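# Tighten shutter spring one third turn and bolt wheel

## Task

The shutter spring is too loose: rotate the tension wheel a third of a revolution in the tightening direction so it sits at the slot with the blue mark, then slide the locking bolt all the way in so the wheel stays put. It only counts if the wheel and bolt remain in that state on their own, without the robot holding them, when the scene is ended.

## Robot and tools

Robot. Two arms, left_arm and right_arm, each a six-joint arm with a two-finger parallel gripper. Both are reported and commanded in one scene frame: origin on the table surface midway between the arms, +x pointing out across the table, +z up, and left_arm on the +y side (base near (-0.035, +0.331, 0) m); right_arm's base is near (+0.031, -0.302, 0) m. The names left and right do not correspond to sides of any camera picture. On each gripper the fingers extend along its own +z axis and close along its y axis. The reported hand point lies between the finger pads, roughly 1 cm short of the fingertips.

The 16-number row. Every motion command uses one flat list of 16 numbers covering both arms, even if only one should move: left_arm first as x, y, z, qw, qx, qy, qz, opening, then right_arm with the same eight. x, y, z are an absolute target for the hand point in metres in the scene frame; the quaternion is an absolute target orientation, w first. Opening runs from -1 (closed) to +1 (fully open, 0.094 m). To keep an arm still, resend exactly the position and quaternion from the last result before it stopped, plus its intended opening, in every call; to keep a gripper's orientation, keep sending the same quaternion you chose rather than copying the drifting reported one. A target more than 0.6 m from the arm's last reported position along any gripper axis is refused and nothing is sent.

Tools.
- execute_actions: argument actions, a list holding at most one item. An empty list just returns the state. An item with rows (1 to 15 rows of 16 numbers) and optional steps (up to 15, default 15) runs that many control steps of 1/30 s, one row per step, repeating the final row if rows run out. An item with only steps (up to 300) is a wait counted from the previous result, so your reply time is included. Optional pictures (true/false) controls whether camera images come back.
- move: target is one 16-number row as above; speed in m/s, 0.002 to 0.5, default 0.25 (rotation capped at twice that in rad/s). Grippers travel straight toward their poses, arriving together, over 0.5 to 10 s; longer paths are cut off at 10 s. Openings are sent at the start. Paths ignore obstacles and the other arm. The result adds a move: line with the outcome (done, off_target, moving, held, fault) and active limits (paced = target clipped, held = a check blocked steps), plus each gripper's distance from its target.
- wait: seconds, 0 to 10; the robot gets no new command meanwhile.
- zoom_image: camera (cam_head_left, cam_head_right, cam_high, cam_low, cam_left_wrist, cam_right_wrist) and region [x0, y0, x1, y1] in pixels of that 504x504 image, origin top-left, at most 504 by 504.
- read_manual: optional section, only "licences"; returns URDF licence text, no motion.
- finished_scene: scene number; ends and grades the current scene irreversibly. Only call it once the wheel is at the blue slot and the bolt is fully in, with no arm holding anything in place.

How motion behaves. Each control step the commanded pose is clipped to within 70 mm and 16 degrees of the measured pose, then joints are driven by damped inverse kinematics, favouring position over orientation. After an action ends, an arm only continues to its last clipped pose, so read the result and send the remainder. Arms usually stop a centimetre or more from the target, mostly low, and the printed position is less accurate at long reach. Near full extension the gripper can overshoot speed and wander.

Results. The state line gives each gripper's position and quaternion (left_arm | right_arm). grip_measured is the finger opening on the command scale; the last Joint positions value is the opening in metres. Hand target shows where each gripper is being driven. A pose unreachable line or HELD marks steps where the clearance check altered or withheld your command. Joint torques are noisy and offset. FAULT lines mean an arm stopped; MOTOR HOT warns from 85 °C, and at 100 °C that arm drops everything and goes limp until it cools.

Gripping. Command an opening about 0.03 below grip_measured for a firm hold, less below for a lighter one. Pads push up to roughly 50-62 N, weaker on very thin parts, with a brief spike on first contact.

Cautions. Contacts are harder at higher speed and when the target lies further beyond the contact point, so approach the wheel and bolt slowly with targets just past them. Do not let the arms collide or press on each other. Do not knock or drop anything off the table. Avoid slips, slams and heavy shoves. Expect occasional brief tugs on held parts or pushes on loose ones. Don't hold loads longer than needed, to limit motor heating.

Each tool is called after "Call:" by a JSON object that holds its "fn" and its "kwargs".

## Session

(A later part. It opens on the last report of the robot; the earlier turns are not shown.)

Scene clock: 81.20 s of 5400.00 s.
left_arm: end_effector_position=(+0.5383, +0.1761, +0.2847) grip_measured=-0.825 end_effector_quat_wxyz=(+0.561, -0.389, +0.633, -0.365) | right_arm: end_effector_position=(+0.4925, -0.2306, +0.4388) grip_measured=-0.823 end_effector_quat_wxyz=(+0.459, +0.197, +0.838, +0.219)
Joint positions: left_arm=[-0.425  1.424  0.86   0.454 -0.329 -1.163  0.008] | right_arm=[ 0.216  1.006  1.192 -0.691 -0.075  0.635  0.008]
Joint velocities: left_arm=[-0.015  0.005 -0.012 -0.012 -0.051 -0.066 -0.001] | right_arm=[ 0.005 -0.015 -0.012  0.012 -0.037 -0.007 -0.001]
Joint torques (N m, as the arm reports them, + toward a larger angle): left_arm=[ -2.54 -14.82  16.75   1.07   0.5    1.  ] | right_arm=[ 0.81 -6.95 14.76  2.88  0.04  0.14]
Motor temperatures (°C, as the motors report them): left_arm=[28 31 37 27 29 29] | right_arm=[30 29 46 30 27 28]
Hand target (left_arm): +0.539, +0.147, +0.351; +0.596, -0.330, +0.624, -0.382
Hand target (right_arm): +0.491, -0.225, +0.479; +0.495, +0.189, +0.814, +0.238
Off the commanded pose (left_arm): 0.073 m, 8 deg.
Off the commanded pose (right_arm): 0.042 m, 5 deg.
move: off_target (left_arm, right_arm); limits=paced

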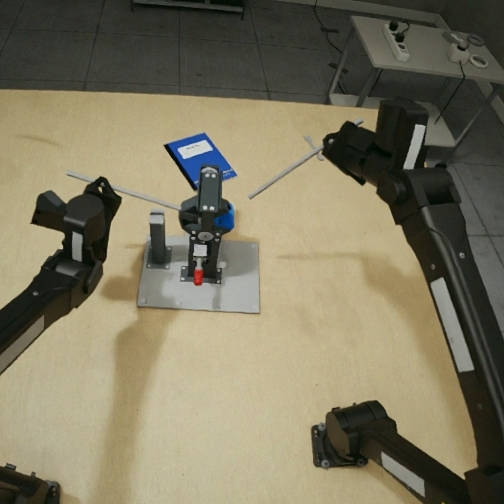

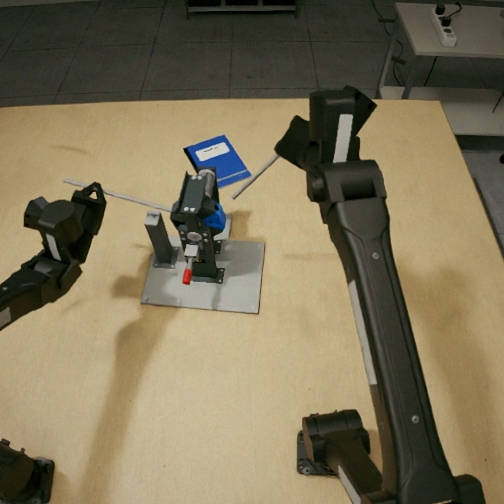

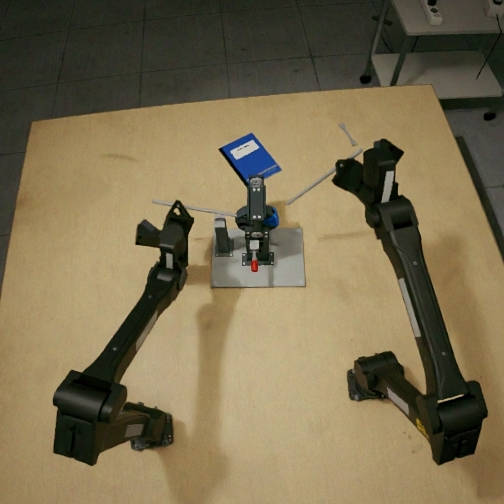

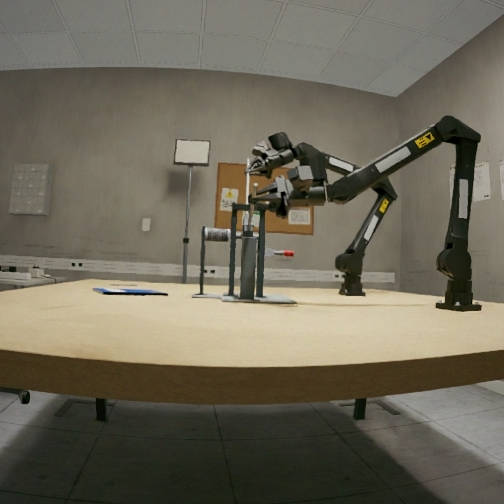

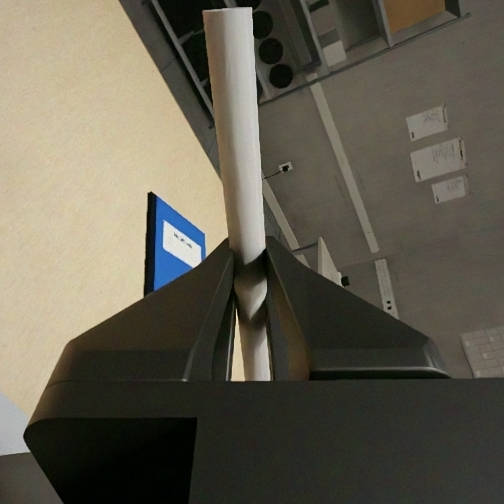

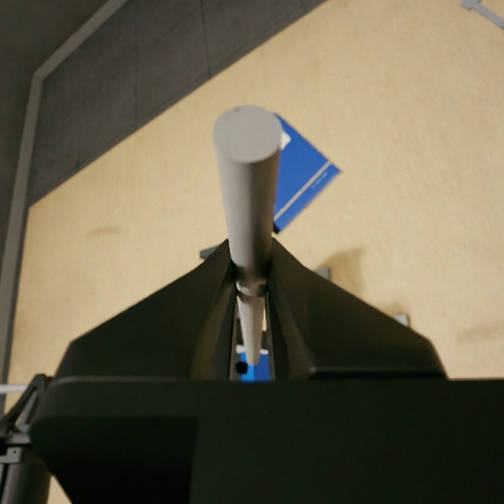

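Call:
{"fn": "execute_actions", "kwargs": {"actions": [{"rows":[[0.54,0.13,0.4,0.635,-0.27,0.655,-0.325,-0.95,0.492,-0.225,0.48,0.495,0.189,0.814,0.238,-0.9]]}], "pictures": false}}

Call:
{"fn": "execute_actions", "kwargs": {"actions": [{"rows":[[0.538,0.1,0.43,0.665,-0.183,0.683,-0.243,-0.95,0.492,-0.225,0.48,0.495,0.189,0.814,0.238,-0.9]]}], "pictures": false}}

Scene clock: 86.20 s of 5400.00 s.
left_arm: end_effector_position=(+0.5353, +0.1590, +0.3213) grip_measured=-0.813 end_effector_quat_wxyz=(+0.595, -0.327, +0.663, -0.315) | right_arm: end_effector_position=(+0.4925, -0.2306, +0.4388) grip_measured=-0.823 end_effector_quat_wxyz=(+0.459, +0.197, +0.838, +0.219)
Joint positions: left_arm=[-0.463  1.383  0.92   0.364 -0.365 -0.981  0.009] | right_arm=[ 0.216  1.006  1.192 -0.691 -0.075  0.635  0.008]
Joint velocities: left_arm=[-0.034 -0.034  0.105 -0.203 -0.037  0.066  0.   ] | right_arm=[-0.005 -0.005 -0.007 -0.002 -0.022 -0.081  0.   ]
Joint torques (N m, as the arm reports them, + toward a larger angle): left_arm=[ -1.97 -15.28  17.31   1.11   0.35   0.89] | right_arm=[ 0.82 -6.83 14.78  2.84  0.05  0.14]
Motor temperatures (°C, as the motors report them): left_arm=[28 31 39 27 29 30] | right_arm=[30 29 47 30 27 28]
Hand target (left_arm): +0.532, +0.135, +0.393; +0.634, -0.272, +0.647, -0.324
Hand target (right_arm): +0.491, -0.225, +0.479; +0.495, +0.189, +0.814, +0.238
Off the commanded pose (left_arm): 0.084 m, 8 deg; position clipped at the last step of the last action.
Off the commanded pose (right_arm): 0.042 m, 5 deg.
Steps of this call (steps 1 to 90: nothing new was sent; then 1.50 s passed at rest; steps 91 to 105: all 15 steps of this action). Readings (end_effector_position):
91: left_arm (+0.5379, +0.1765, +0.2849) | right_arm (+0.4925, -0.2306, +0.4388)
92: left_arm (+0.5371, +0.1758, +0.2859) | right_arm (+0.4925, -0.2306, +0.4388)
94: left_arm (+0.5361, +0.1731, +0.2931) | right_arm (+0.4925, -0.2306, +0.4388)
98: left_arm (+0.5349, +0.1664, +0.3081) | right_arm (+0.4925, -0.2306, +0.4388)
105: the state above

Scene clock: 86.70 s of 5400.00 s.
left_arm: end_effector_position=(+0.5369, +0.1223, +0.3682) grip_measured=-0.815 end_effector_quat_wxyz=(+0.633, -0.236, +0.696, -0.245) | right_arm: end_effector_position=(+0.4925, -0.2306, +0.4388) grip_measured=-0.823 end_effector_quat_wxyz=(+0.459, +0.197, +0.838, +0.219)
Joint positions: left_arm=[-0.533  1.375  1.037  0.25  -0.422 -0.732  0.009] | right_arm=[ 0.216  1.006  1.192 -0.691 -0.075  0.635  0.008]
Joint velocities: left_arm=[-0.044 -0.005  0.042 -0.09  -0.022  0.051 -0.001] | right_arm=[ 0.005 -0.015  0.002  0.002 -0.007 -0.022  0.   ]
Joint torques (N m, as the arm reports them, + toward a larger angle): left_arm=[ -1.66 -14.39  17.4    1.03   0.34   0.87] | right_arm=[ 0.71 -6.79 14.78  2.85  0.05  0.15]
Motor temperatures (°C, as the motors report them): left_arm=[28 31 40 27 29 30] | right_arm=[30 29 47 30 27 28]
Hand target (left_arm): +0.532, +0.103, +0.429; +0.666, -0.187, +0.680, -0.244
Hand target (right_arm): +0.491, -0.225, +0.479; +0.495, +0.189, +0.814, +0.238
Off the commanded pose (left_arm): 0.066 m, 7 deg.
Off the commanded pose (right_arm): 0.042 m, 5 deg.
Steps of this call (steps 1 to 15: all 15 steps of this action). Readings (end_effector_position):
1: left_arm (+0.5353, +0.1588, +0.3218) | right_arm (+0.4925, -0.2306, +0.4388)
2: left_arm (+0.5351, +0.1571, +0.3239) | right_arm (+0.4925, -0.2306, +0.4388)
4: left_arm (+0.5351, +0.1509, +0.3335) | right_arm (+0.4925, -0.2306, +0.4388)
8: left_arm (+0.5354, +0.1369, +0.3524) | right_arm (+0.4925, -0.2306, +0.4388)
15: the state above

Call:
{"fn": "execute_actions", "kwargs": {"actions": [{"rows":[[0.532,0.055,0.44,0.68,-0.14,0.694,-0.2,-0.95,0.492,-0.225,0.48,0.495,0.189,0.814,0.238,-0.9]]}], "pictures": false}}

Call:
{"fn": "execute_actions", "kwargs": {"actions": [{"rows":[[0.528,0.015,0.445,0.691,-0.092,0.701,-0.154,-0.95,0.492,-0.205,0.46,0.495,0.189,0.814,0.238,-0.9]]}]}}

Scene clock: 90.23 s of 5400.00 s.
left_arm: end_effector_position=(+0.5262, +0.0875, +0.3980) grip_measured=-0.823 end_effector_quat_wxyz=(+0.662, -0.181, +0.702, -0.190) | right_arm: end_effector_position=(+0.4925, -0.2306, +0.4388) grip_measured=-0.823 end_effector_quat_wxyz=(+0.459, +0.197, +0.838, +0.219)
Joint positions: left_arm=[-0.617  1.378  1.103  0.216 -0.52  -0.562  0.008] | right_arm=[ 0.216  1.006  1.192 -0.691 -0.075  0.635  0.008]
Joint velocities: left_arm=[ 0.024 -0.015  0.007 -0.017  0.11   0.066  0.   ] | right_arm=[-0.005 -0.005  0.007  0.007 -0.022  0.007  0.   ]
Joint torques (N m, as the arm reports them, + toward a larger angle): left_arm=[ -2.27 -11.17  18.13   0.94   0.65   0.64] | right_arm=[ 0.89 -6.71 14.78  2.86  0.03  0.15]
Motor temperatures (°C, as the motors report them): left_arm=[28 31 41 27 29 30] | right_arm=[30 29 48 30 27 28]
Hand target (left_arm): +0.526, +0.057, +0.439; +0.680, -0.142, +0.691, -0.200
Hand target (right_arm): +0.491, -0.225, +0.479; +0.495, +0.189, +0.814, +0.238
Off the commanded pose (left_arm): 0.053 m, 5 deg.
Off the commanded pose (right_arm): 0.042 m, 5 deg.
Steps of this call (steps 1 to 90: nothing new was sent; then 0.03 s passed at rest; steps 91 to 105: all 15 steps of this action). Readings (end_effector_position):
91: left_arm (+0.5361, +0.1220, +0.3693) | right_arm (+0.4925, -0.2306, +0.4388)
92: left_arm (+0.5343, +0.1204, +0.3702) | right_arm (+0.4925, -0.2306, +0.4388)
94: left_arm (+0.5313, +0.1114, +0.3789) | right_arm (+0.4925, -0.2306, +0.4388)
98: left_arm (+0.5263, +0.0921, +0.3947) | right_arm (+0.4925, -0.2306, +0.4388)
105: the state above

Scene clock: 90.73 s of 5400.00 s.
left_arm: end_effector_position=(+0.5241, +0.0537, +0.4160) grip_measured=-0.823 end_effector_quat_wxyz=(+0.682, -0.130, +0.706, -0.140) | right_arm: end_effector_position=(+0.4921, -0.2059, +0.4369) grip_measured=-0.823 end_effector_quat_wxyz=(+0.472, +0.186, +0.833, +0.221)
Joint positions: left_arm=[-0.682  1.415  1.173  0.205 -0.594 -0.405  0.008] | right_arm=[ 0.29   1.002  1.167 -0.639 -0.015  0.651  0.008]
Joint velocities: left_arm=[-0.015 -0.005  0.017  0.002  0.051 -0.081  0.001] | right_arm=[-0.005  0.005 -0.002 -0.007  0.022  0.037 -0.001]
Joint torques (N m, as the arm reports them, + toward a larger angle): left_arm=[ -2.69 -10.57  17.64   0.86   0.91   0.49] | right_arm=[-0.26 -6.9  12.15  2.89  0.08  0.25]
Motor temperatures (°C, as the motors report them): left_arm=[28 31 42 27 29 30] | right_arm=[30 29 48 30 27 28]
Hand target (left_arm): +0.522, +0.017, +0.444; +0.691, -0.093, +0.700, -0.155
Hand target (right_arm): +0.492, -0.205, +0.460; +0.495, +0.189, +0.814, +0.237
Off the commanded pose (left_arm): 0.049 m, 5 deg.
Off the commanded pose (right_arm): 0.023 m, 4 deg.
Steps of this call (steps 1 to 15: all 15 steps of this action). Readings (end_effector_position):
1: left_arm (+0.5259, +0.0878, +0.3976) | right_arm (+0.4936, -0.2317, +0.4386)
2: left_arm (+0.5256, +0.0859, +0.3984) | right_arm (+0.4942, -0.2300, +0.4393)
4: left_arm (+0.5243, +0.0748, +0.4052) | right_arm (+0.4936, -0.2185, +0.4383)
8: left_arm (+0.5229, +0.0557, +0.4150) | right_arm (+0.4917, -0.2053, +0.4365)
15: the state above

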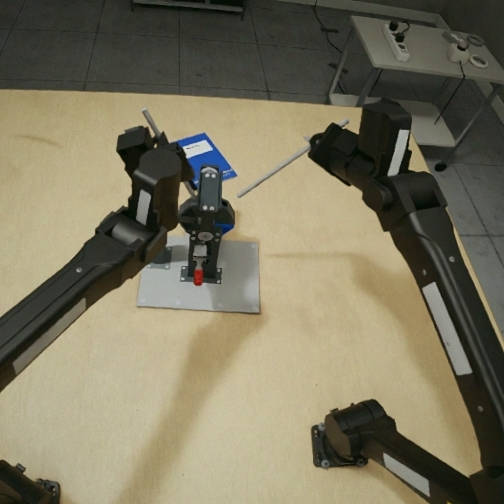

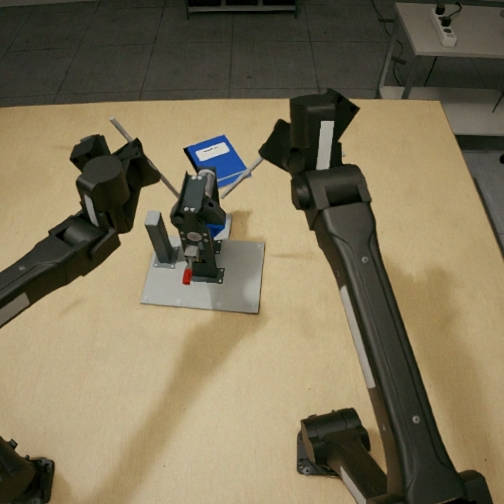

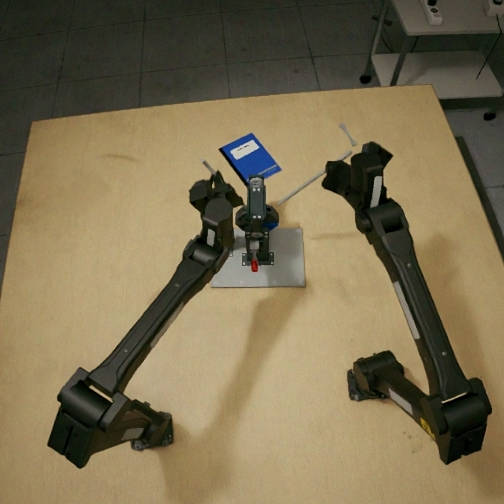

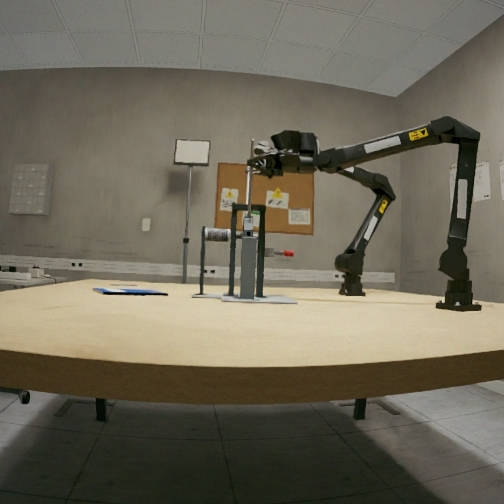

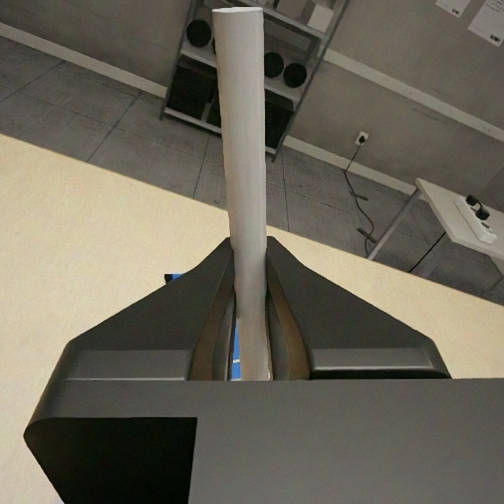

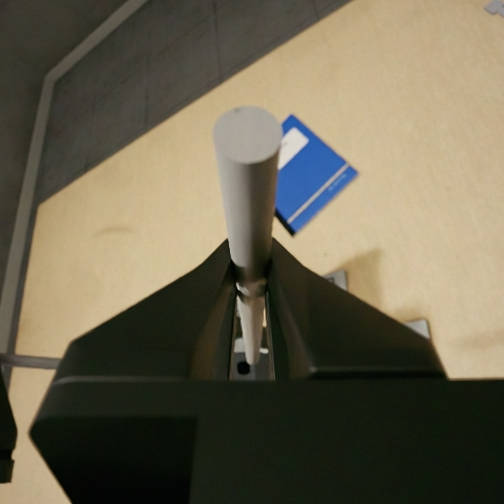

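Call:
{"fn": "execute_actions", "kwargs": {"actions": [{"rows":[[0.528,0.015,0.445,0.691,-0.092,0.701,-0.154,-0.95,0.492,-0.198,0.454,0.495,0.189,0.814,0.238,-0.9],[0.528,0.015,0.445,0.691,-0.092,0.701,-0.154,-0.95,0.492,-0.192,0.448,0.495,0.189,0.814,0.238,-0.9],[0.528,0.015,0.445,0.691,-0.092,0.701,-0.154,-0.95,0.492,-0.187,0.442,0.495,0.189,0.814,0.238,-0.9]]}]}}

Call:
{"fn": "zoom_image", "kwargs": {"camera": "cam_right_wrist", "region": [210,310,290,390]}}

Call:
{"fn": "zoom_image", "kwargs": {"camera": "cam_head_right", "region": [170,160,260,250]}}

Call:
{"fn": "zoom_image", "kwargs": {"camera": "cam_head_left", "region": [180,160,270,250]}}

Scene clock: 95.73 s of 5400.00 s.
left_arm: end_effector_position=(+0.5241, +0.0537, +0.4162) grip_measured=-0.823 end_effector_quat_wxyz=(+0.683, -0.130, +0.706, -0.140) | right_arm: end_effector_position=(+0.4902, -0.1897, +0.4182) grip_measured=-0.823 end_effector_quat_wxyz=(+0.473, +0.186, +0.833, +0.220)
Joint positions: left_arm=[-0.682  1.415  1.174  0.205 -0.594 -0.403  0.008] | right_arm=[ 0.343  1.     1.117 -0.591  0.034  0.673  0.008]
Joint velocities: left_arm=[-0.005 -0.015 -0.012  0.012  0.022  0.022 -0.   ] | right_arm=[ 0.005 -0.005 -0.007 -0.002  0.007  0.051 -0.001]
Joint torques (N m, as the arm reports them, + toward a larger angle): left_arm=[ -2.68 -10.66  17.77   0.82   0.95   0.48] | right_arm=[ 0.3  -6.42 12.69  2.88  0.1   0.22]
Motor temperatures (°C, as the motors report them): left_arm=[28 31 43 27 29 30] | right_arm=[30 29 47 30 27 28]
Hand target (left_arm): +0.523, +0.017, +0.444; +0.692, -0.093, +0.699, -0.155
Hand target (right_arm): +0.491, -0.187, +0.442; +0.495, +0.188, +0.814, +0.237
Off the commanded pose (left_arm): 0.048 m, 5 deg.
Off the commanded pose (right_arm): 0.024 m, 4 deg.
Steps of this call (steps 1 to 90: nothing new was sent; then 1.50 s passed at rest; steps 91 to 105: all 15 steps of this action). Readings (end_effector_position):
91: left_arm (+0.5241, +0.0537, +0.4162) | right_arm (+0.4925, -0.2064, +0.4367)
92: left_arm (+0.5241, +0.0537, +0.4162) | right_arm (+0.4931, -0.2067, +0.4360)
94: left_arm (+0.5241, +0.0537, +0.4162) | right_arm (+0.4934, -0.2028, +0.4320)
98: left_arm (+0.5241, +0.0537, +0.4162) | right_arm (+0.4899, -0.1902, +0.4187)
105: the state above

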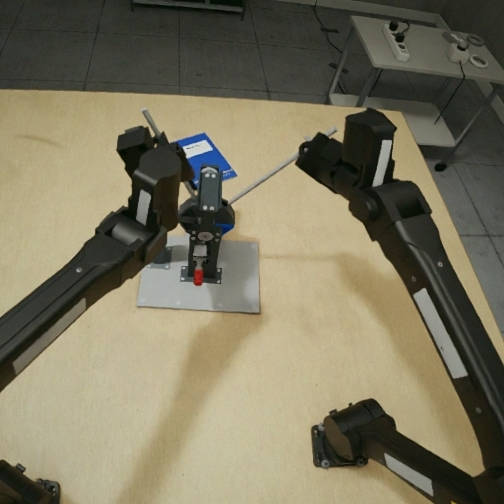

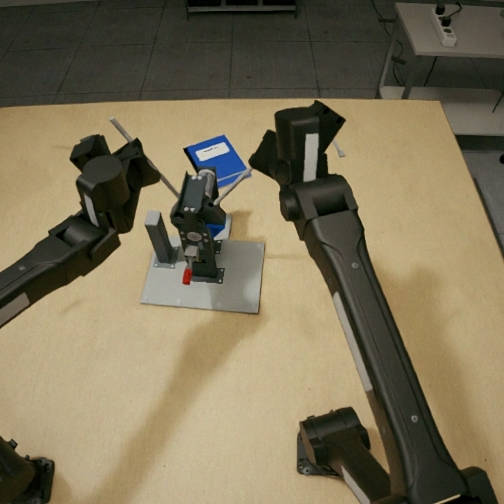

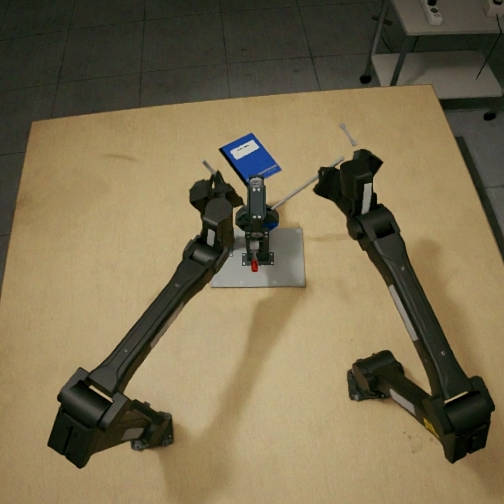

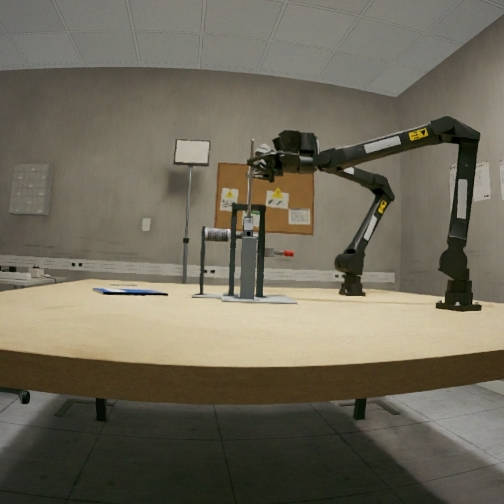

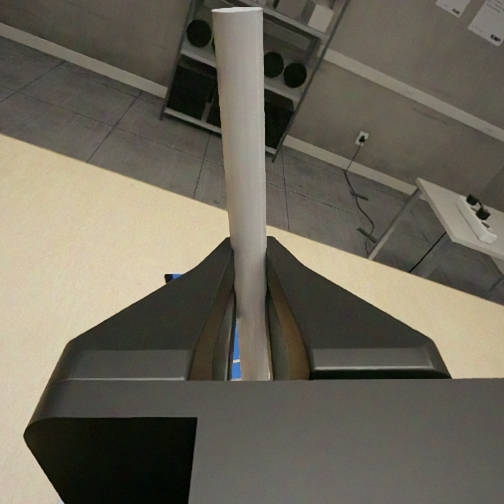

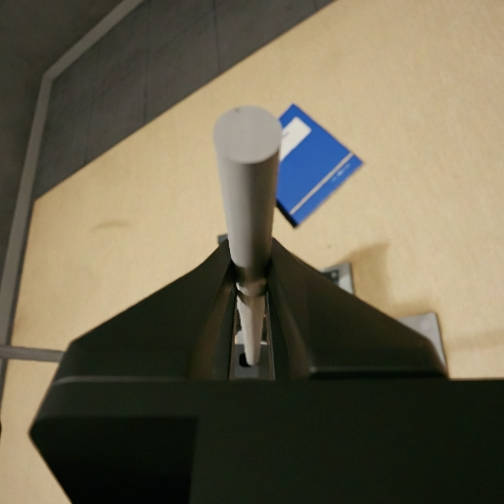

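Region (210, 310, 290, 390) of cam_right_wrist's 504x504 image, scaled by 6.300, with more detail than that image has.

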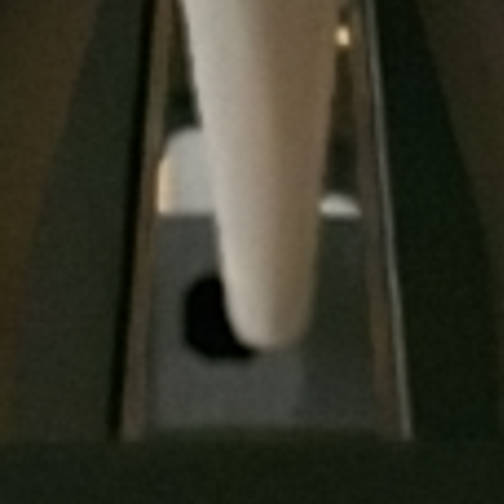

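Region (170, 160, 260, 250) of cam_head_right's 504x504 image, scaled by 5.600, with more detail than that image has.

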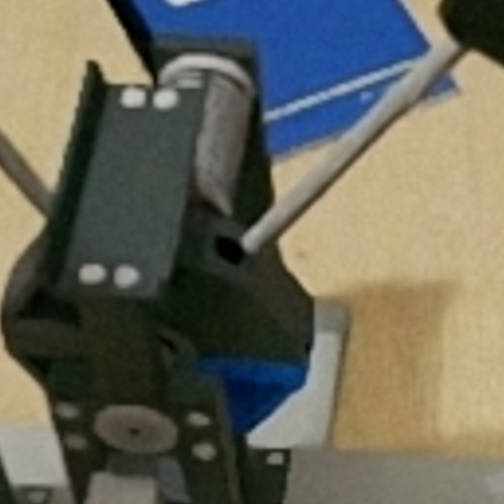

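Region (180, 160, 270, 250) of cam_head_left's 504x504 image, scaled by 5.600, with more detail than that image has.

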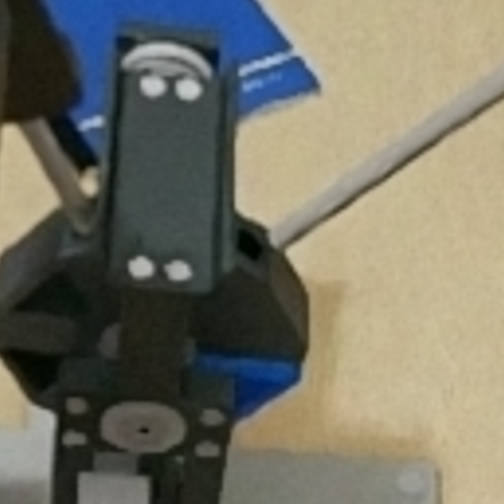

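Need ~4.5 mm lateral: move +y 6 mm.

Call:
{"fn": "execute_actions", "kwargs": {"actions": [{"rows":[[0.528,0.015,0.445,0.691,-0.092,0.701,-0.154,-0.95,0.495,-0.180,0.442,0.495,0.189,0.814,0.238,-0.9]]}]}}

Call:
{"fn": "zoom_image", "kwargs": {"camera": "cam_right_wrist", "region": [210,310,290,390]}}

Scene clock: 98.83 s of 5400.00 s.
left_arm: end_effector_position=(+0.5241, +0.0537, +0.4162) grip_measured=-0.823 end_effector_quat_wxyz=(+0.683, -0.130, +0.706, -0.140) | right_arm: end_effector_position=(+0.4908, -0.1862, +0.4180) grip_measured=-0.823 end_effector_quat_wxyz=(+0.474, +0.188, +0.831, +0.219)
Joint positions: left_arm=[-0.682  1.415  1.174  0.205 -0.594 -0.403  0.008] | right_arm=[ 0.355  1.003  1.117 -0.585  0.05   0.682  0.008]
Joint velocities: left_arm=[ 0.005 -0.015 -0.017 -0.007 -0.037 -0.066  0.001] | right_arm=[-0.015 -0.005  0.002 -0.022 -0.007 -0.007 -0.001]
Joint torques (N m, as the arm reports them, + toward a larger angle): left_arm=[ -2.63 -10.68  17.73   0.82   0.96   0.48] | right_arm=[ 0.57 -5.57 13.51  2.88  0.11  0.2 ]
Motor temperatures (°C, as the motors report them): left_arm=[28 31 44 27 29 30] | right_arm=[30 29 47 30 27 28]
Hand target (left_arm): +0.523, +0.017, +0.444; +0.692, -0.093, +0.699, -0.154
Hand target (right_arm): +0.495, -0.180, +0.442; +0.495, +0.189, +0.814, +0.238
Off the commanded pose (left_arm): 0.048 m, 5 deg.
Off the commanded pose (right_arm): 0.025 m, 4 deg.
Steps of this call (steps 1 to 78: nothing new was sent; steps 79 to 93: all 15 steps of this action). Readings (end_effector_position):
79: left_arm (+0.5241, +0.0537, +0.4162) | right_arm (+0.4904, -0.1903, +0.4183)
80: left_arm (+0.5241, +0.0537, +0.4162) | right_arm (+0.4906, -0.1902, +0.4184)
82: left_arm (+0.5241, +0.0537, +0.4162) | right_arm (+0.4906, -0.1883, +0.4187)
86: left_arm (+0.5241, +0.0537, +0.4162) | right_arm (+0.4906, -0.1861, +0.4182)
93: the state above

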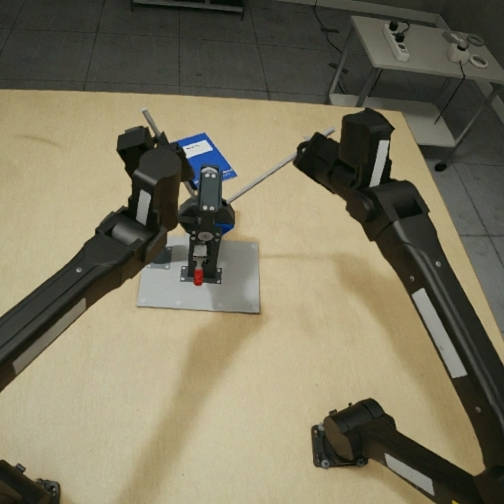

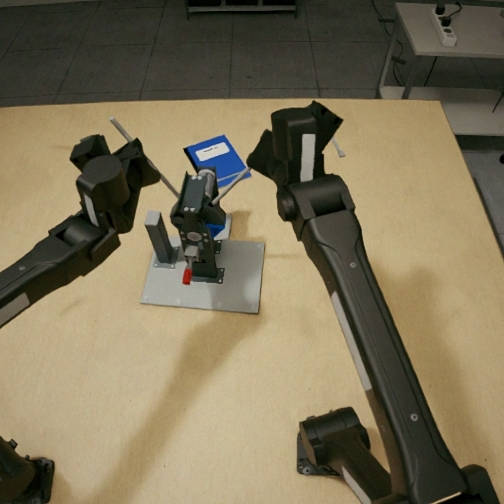

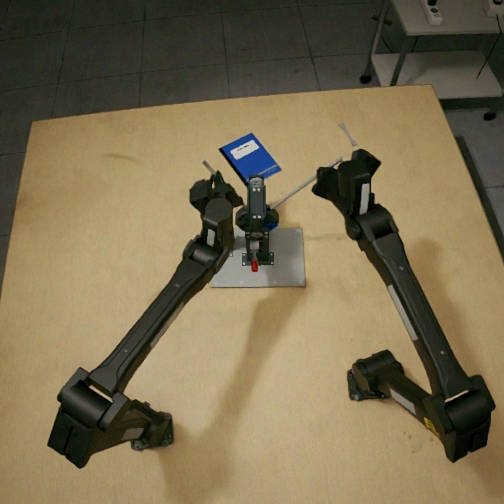

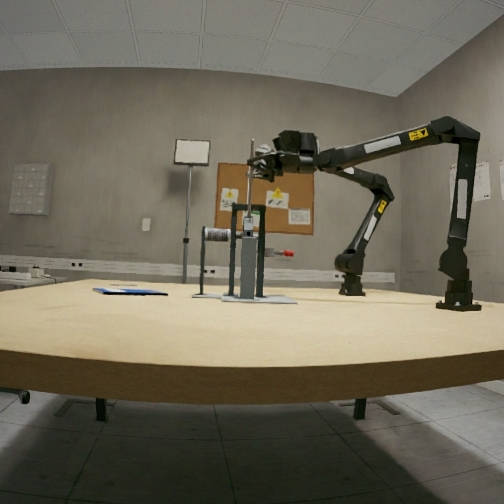

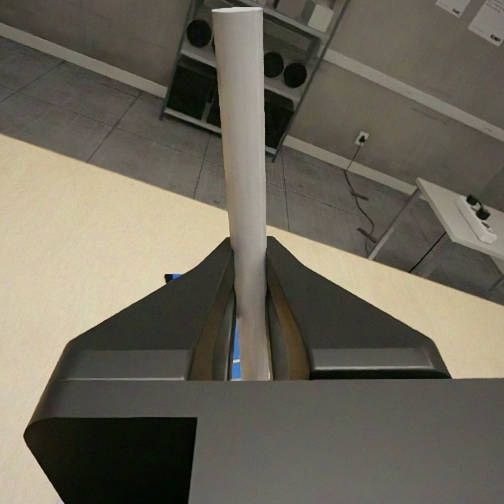

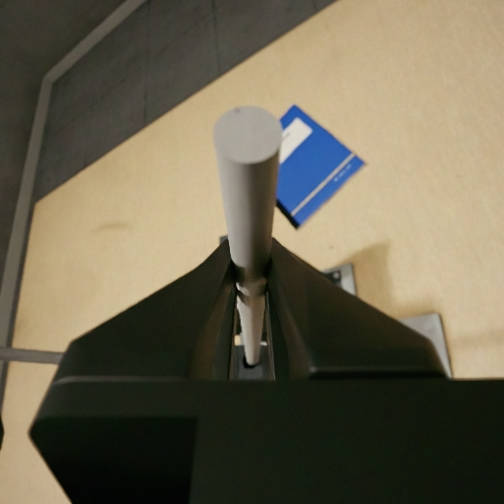

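Region (210, 310, 290, 390) of cam_right_wrist's 504x504 image, scaled by 6.300, with more detail than that image has.

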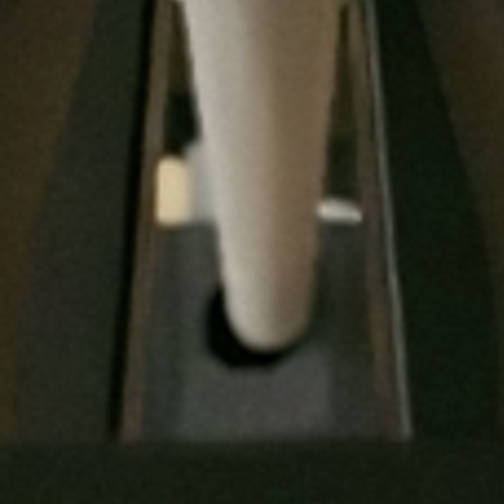

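Call:
{"fn": "execute_actions", "kwargs": {"actions": [{"rows":[[0.528,0.015,0.445,0.691,-0.092,0.701,-0.154,-0.95,0.495,-0.175,0.427,0.495,0.189,0.814,0.238,-0.9]]}]}}

Call:
{"fn": "zoom_image", "kwargs": {"camera": "cam_right_wrist", "region": [210,310,290,390]}}

Scene clock: 101.83 s of 5400.00 s.
left_arm: end_effector_position=(+0.5241, +0.0537, +0.4162) grip_measured=-0.823 end_effector_quat_wxyz=(+0.683, -0.130, +0.706, -0.140) | right_arm: end_effector_position=(+0.4925, -0.1819, +0.4110) grip_measured=-0.823 end_effector_quat_wxyz=(+0.480, +0.189, +0.828, +0.220)
Joint positions: left_arm=[-0.682  1.415  1.174  0.205 -0.594 -0.403  0.008] | right_arm=[ 0.369  1.004  1.091 -0.546  0.067  0.688  0.008]
Joint velocities: left_arm=[-0.015 -0.005 -0.017  0.002  0.051 -0.037 -0.001] | right_arm=[-0.005 -0.005 -0.007 -0.007  0.007  0.007 -0.   ]
Joint torques (N m, as the arm reports them, + toward a larger angle): left_arm=[ -2.61 -10.66  17.74   0.82   0.95   0.48] | right_arm=[ 0.9  -5.51 12.21  2.88  0.01  0.2 ]
Motor temperatures (°C, as the motors report them): left_arm=[28 31 45 27 30 30] | right_arm=[30 29 47 30 27 28]
Hand target (left_arm): +0.523, +0.017, +0.444; +0.692, -0.093, +0.699, -0.155
Hand target (right_arm): +0.495, -0.175, +0.427; +0.495, +0.189, +0.814, +0.238
Off the commanded pose (left_arm): 0.048 m, 5 deg.
Off the commanded pose (right_arm): 0.018 m, 3 deg.
Steps of this call (steps 1 to 75: nothing new was sent; steps 76 to 90: all 15 steps of this action). Readings (end_effector_position):
76: left_arm (+0.5241, +0.0537, +0.4162) | right_arm (+0.4914, -0.1864, +0.4174)
77: left_arm (+0.5241, +0.0537, +0.4162) | right_arm (+0.4922, -0.1859, +0.4169)
79: left_arm (+0.5241, +0.0537, +0.4162) | right_arm (+0.4925, -0.1832, +0.4135)
83: left_arm (+0.5241, +0.0537, +0.4162) | right_arm (+0.4925, -0.1819, +0.4110)
90: the state above

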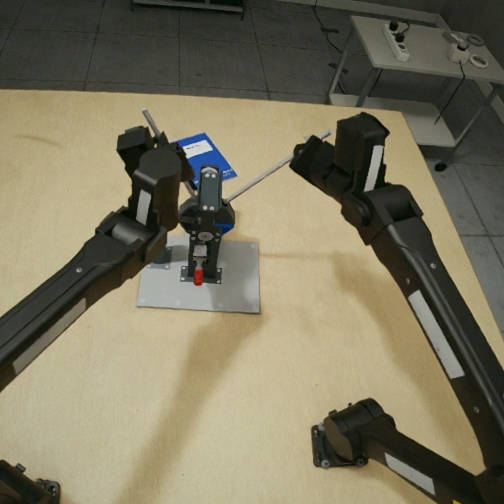

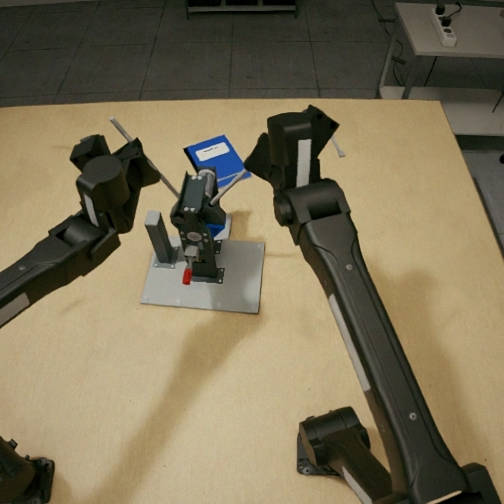

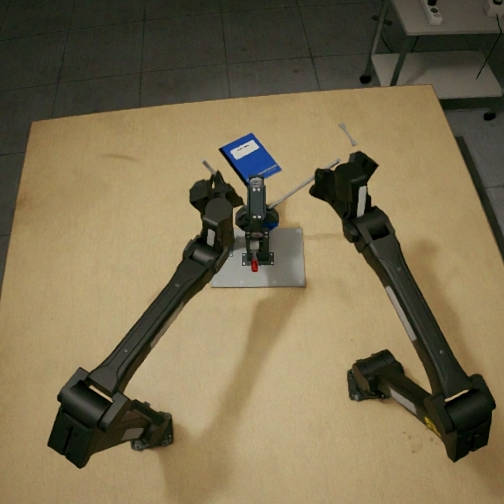

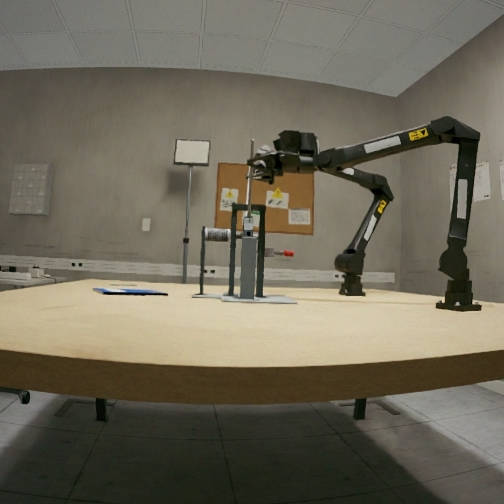

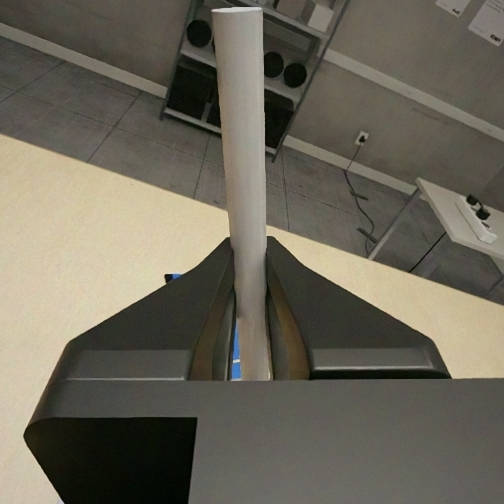

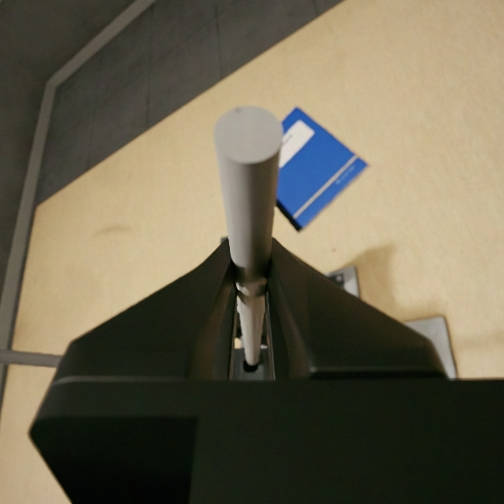

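Region (210, 310, 290, 390) of cam_right_wrist's 504x504 image, scaled by 6.300, with more detail than that image has.

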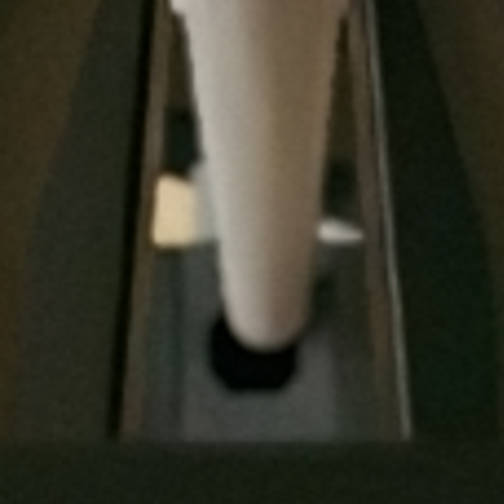

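Tip is ~4 mm too far +x.

Call:
{"fn": "execute_actions", "kwargs": {"actions": [{"rows":[[0.528,0.015,0.445,0.691,-0.092,0.701,-0.154,-0.95,0.485,-0.174,0.427,0.495,0.189,0.814,0.238,-0.9]]}]}}

Call:
{"fn": "zoom_image", "kwargs": {"camera": "cam_right_wrist", "region": [210,310,290,390]}}

Scene clock: 104.37 s of 5400.00 s.
left_arm: end_effector_position=(+0.5241, +0.0537, +0.4162) grip_measured=-0.823 end_effector_quat_wxyz=(+0.683, -0.130, +0.706, -0.140) | right_arm: end_effector_position=(+0.4864, -0.1793, +0.4087) grip_measured=-0.823 end_effector_quat_wxyz=(+0.480, +0.189, +0.828, +0.221)
Joint positions: left_arm=[-0.682  1.415  1.174  0.205 -0.594 -0.403  0.008] | right_arm=[ 0.381  0.989  1.077 -0.546  0.077  0.695  0.008]
Joint velocities: left_arm=[ 0.015  0.005 -0.007 -0.017  0.037 -0.007  0.001] | right_arm=[-0.005 -0.005 -0.007 -0.002  0.022  0.066  0.   ]
Joint torques (N m, as the arm reports them, + toward a larger angle): left_arm=[ -2.67 -10.72  17.74   0.81   0.96   0.48] | right_arm=[ 0.59 -6.09 12.13  2.47  0.03  0.19]
Motor temperatures (°C, as the motors report them): left_arm=[28 31 46 27 30 30] | right_arm=[30 29 47 30 27 28]
Hand target (left_arm): +0.523, +0.017, +0.444; +0.692, -0.093, +0.699, -0.154
Hand target (right_arm): +0.485, -0.174, +0.427; +0.495, +0.189, +0.814, +0.238
Off the commanded pose (left_arm): 0.048 m, 5 deg.
Off the commanded pose (right_arm): 0.019 m, 3 deg.
Steps of this call (steps 1 to 61: nothing new was sent; steps 62 to 76: all 15 steps of this action). Readings (end_effector_position):
62: left_arm (+0.5241, +0.0537, +0.4162) | right_arm (+0.4923, -0.1822, +0.4103)
63: left_arm (+0.5241, +0.0537, +0.4162) | right_arm (+0.4915, -0.1823, +0.4102)
65: left_arm (+0.5241, +0.0537, +0.4162) | right_arm (+0.4893, -0.1820, +0.4102)
69: left_arm (+0.5241, +0.0537, +0.4162) | right_arm (+0.4868, -0.1801, +0.4107)
76: the state above

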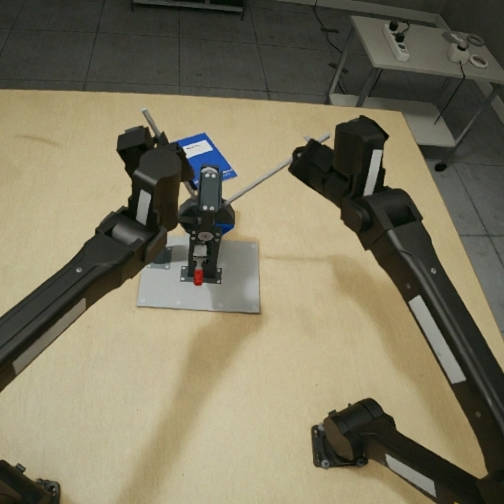

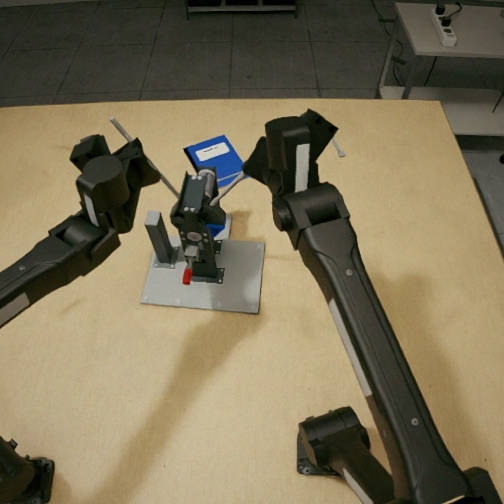

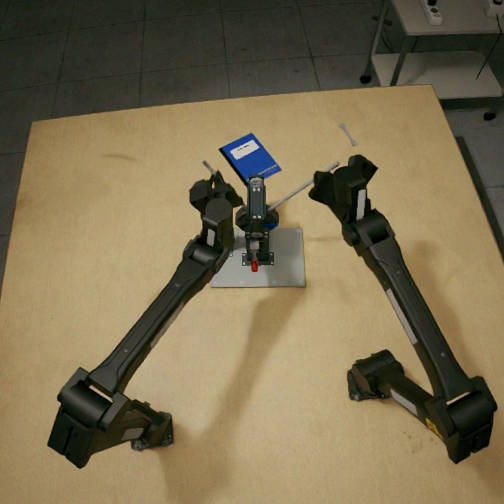

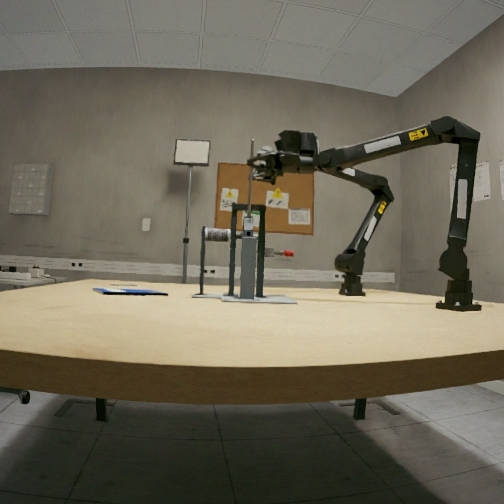

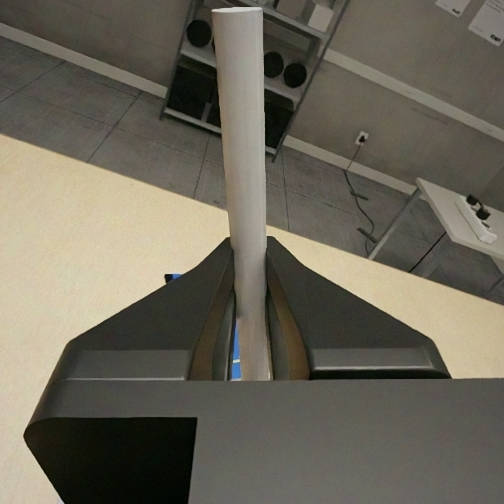

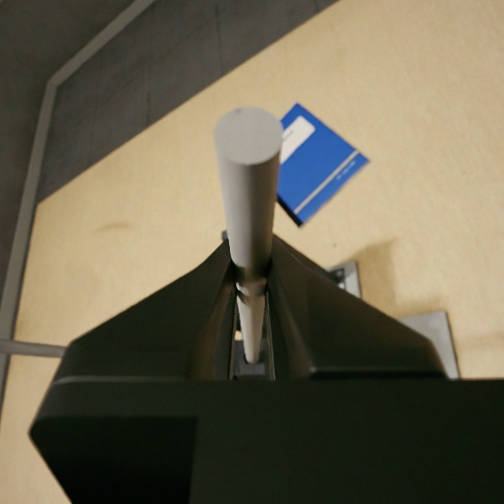

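Region (210, 310, 290, 390) of cam_right_wrist's 504x504 image, scaled by 6.300, with more detail than that image has.

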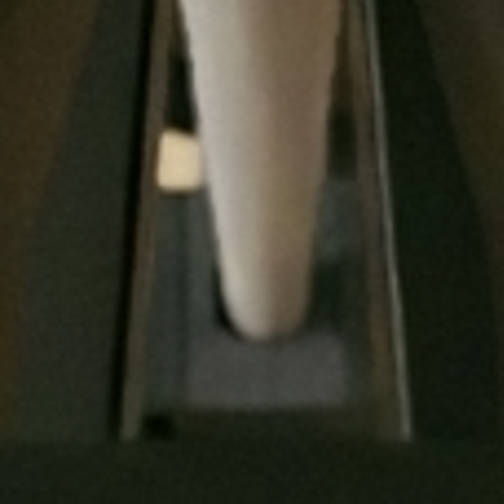

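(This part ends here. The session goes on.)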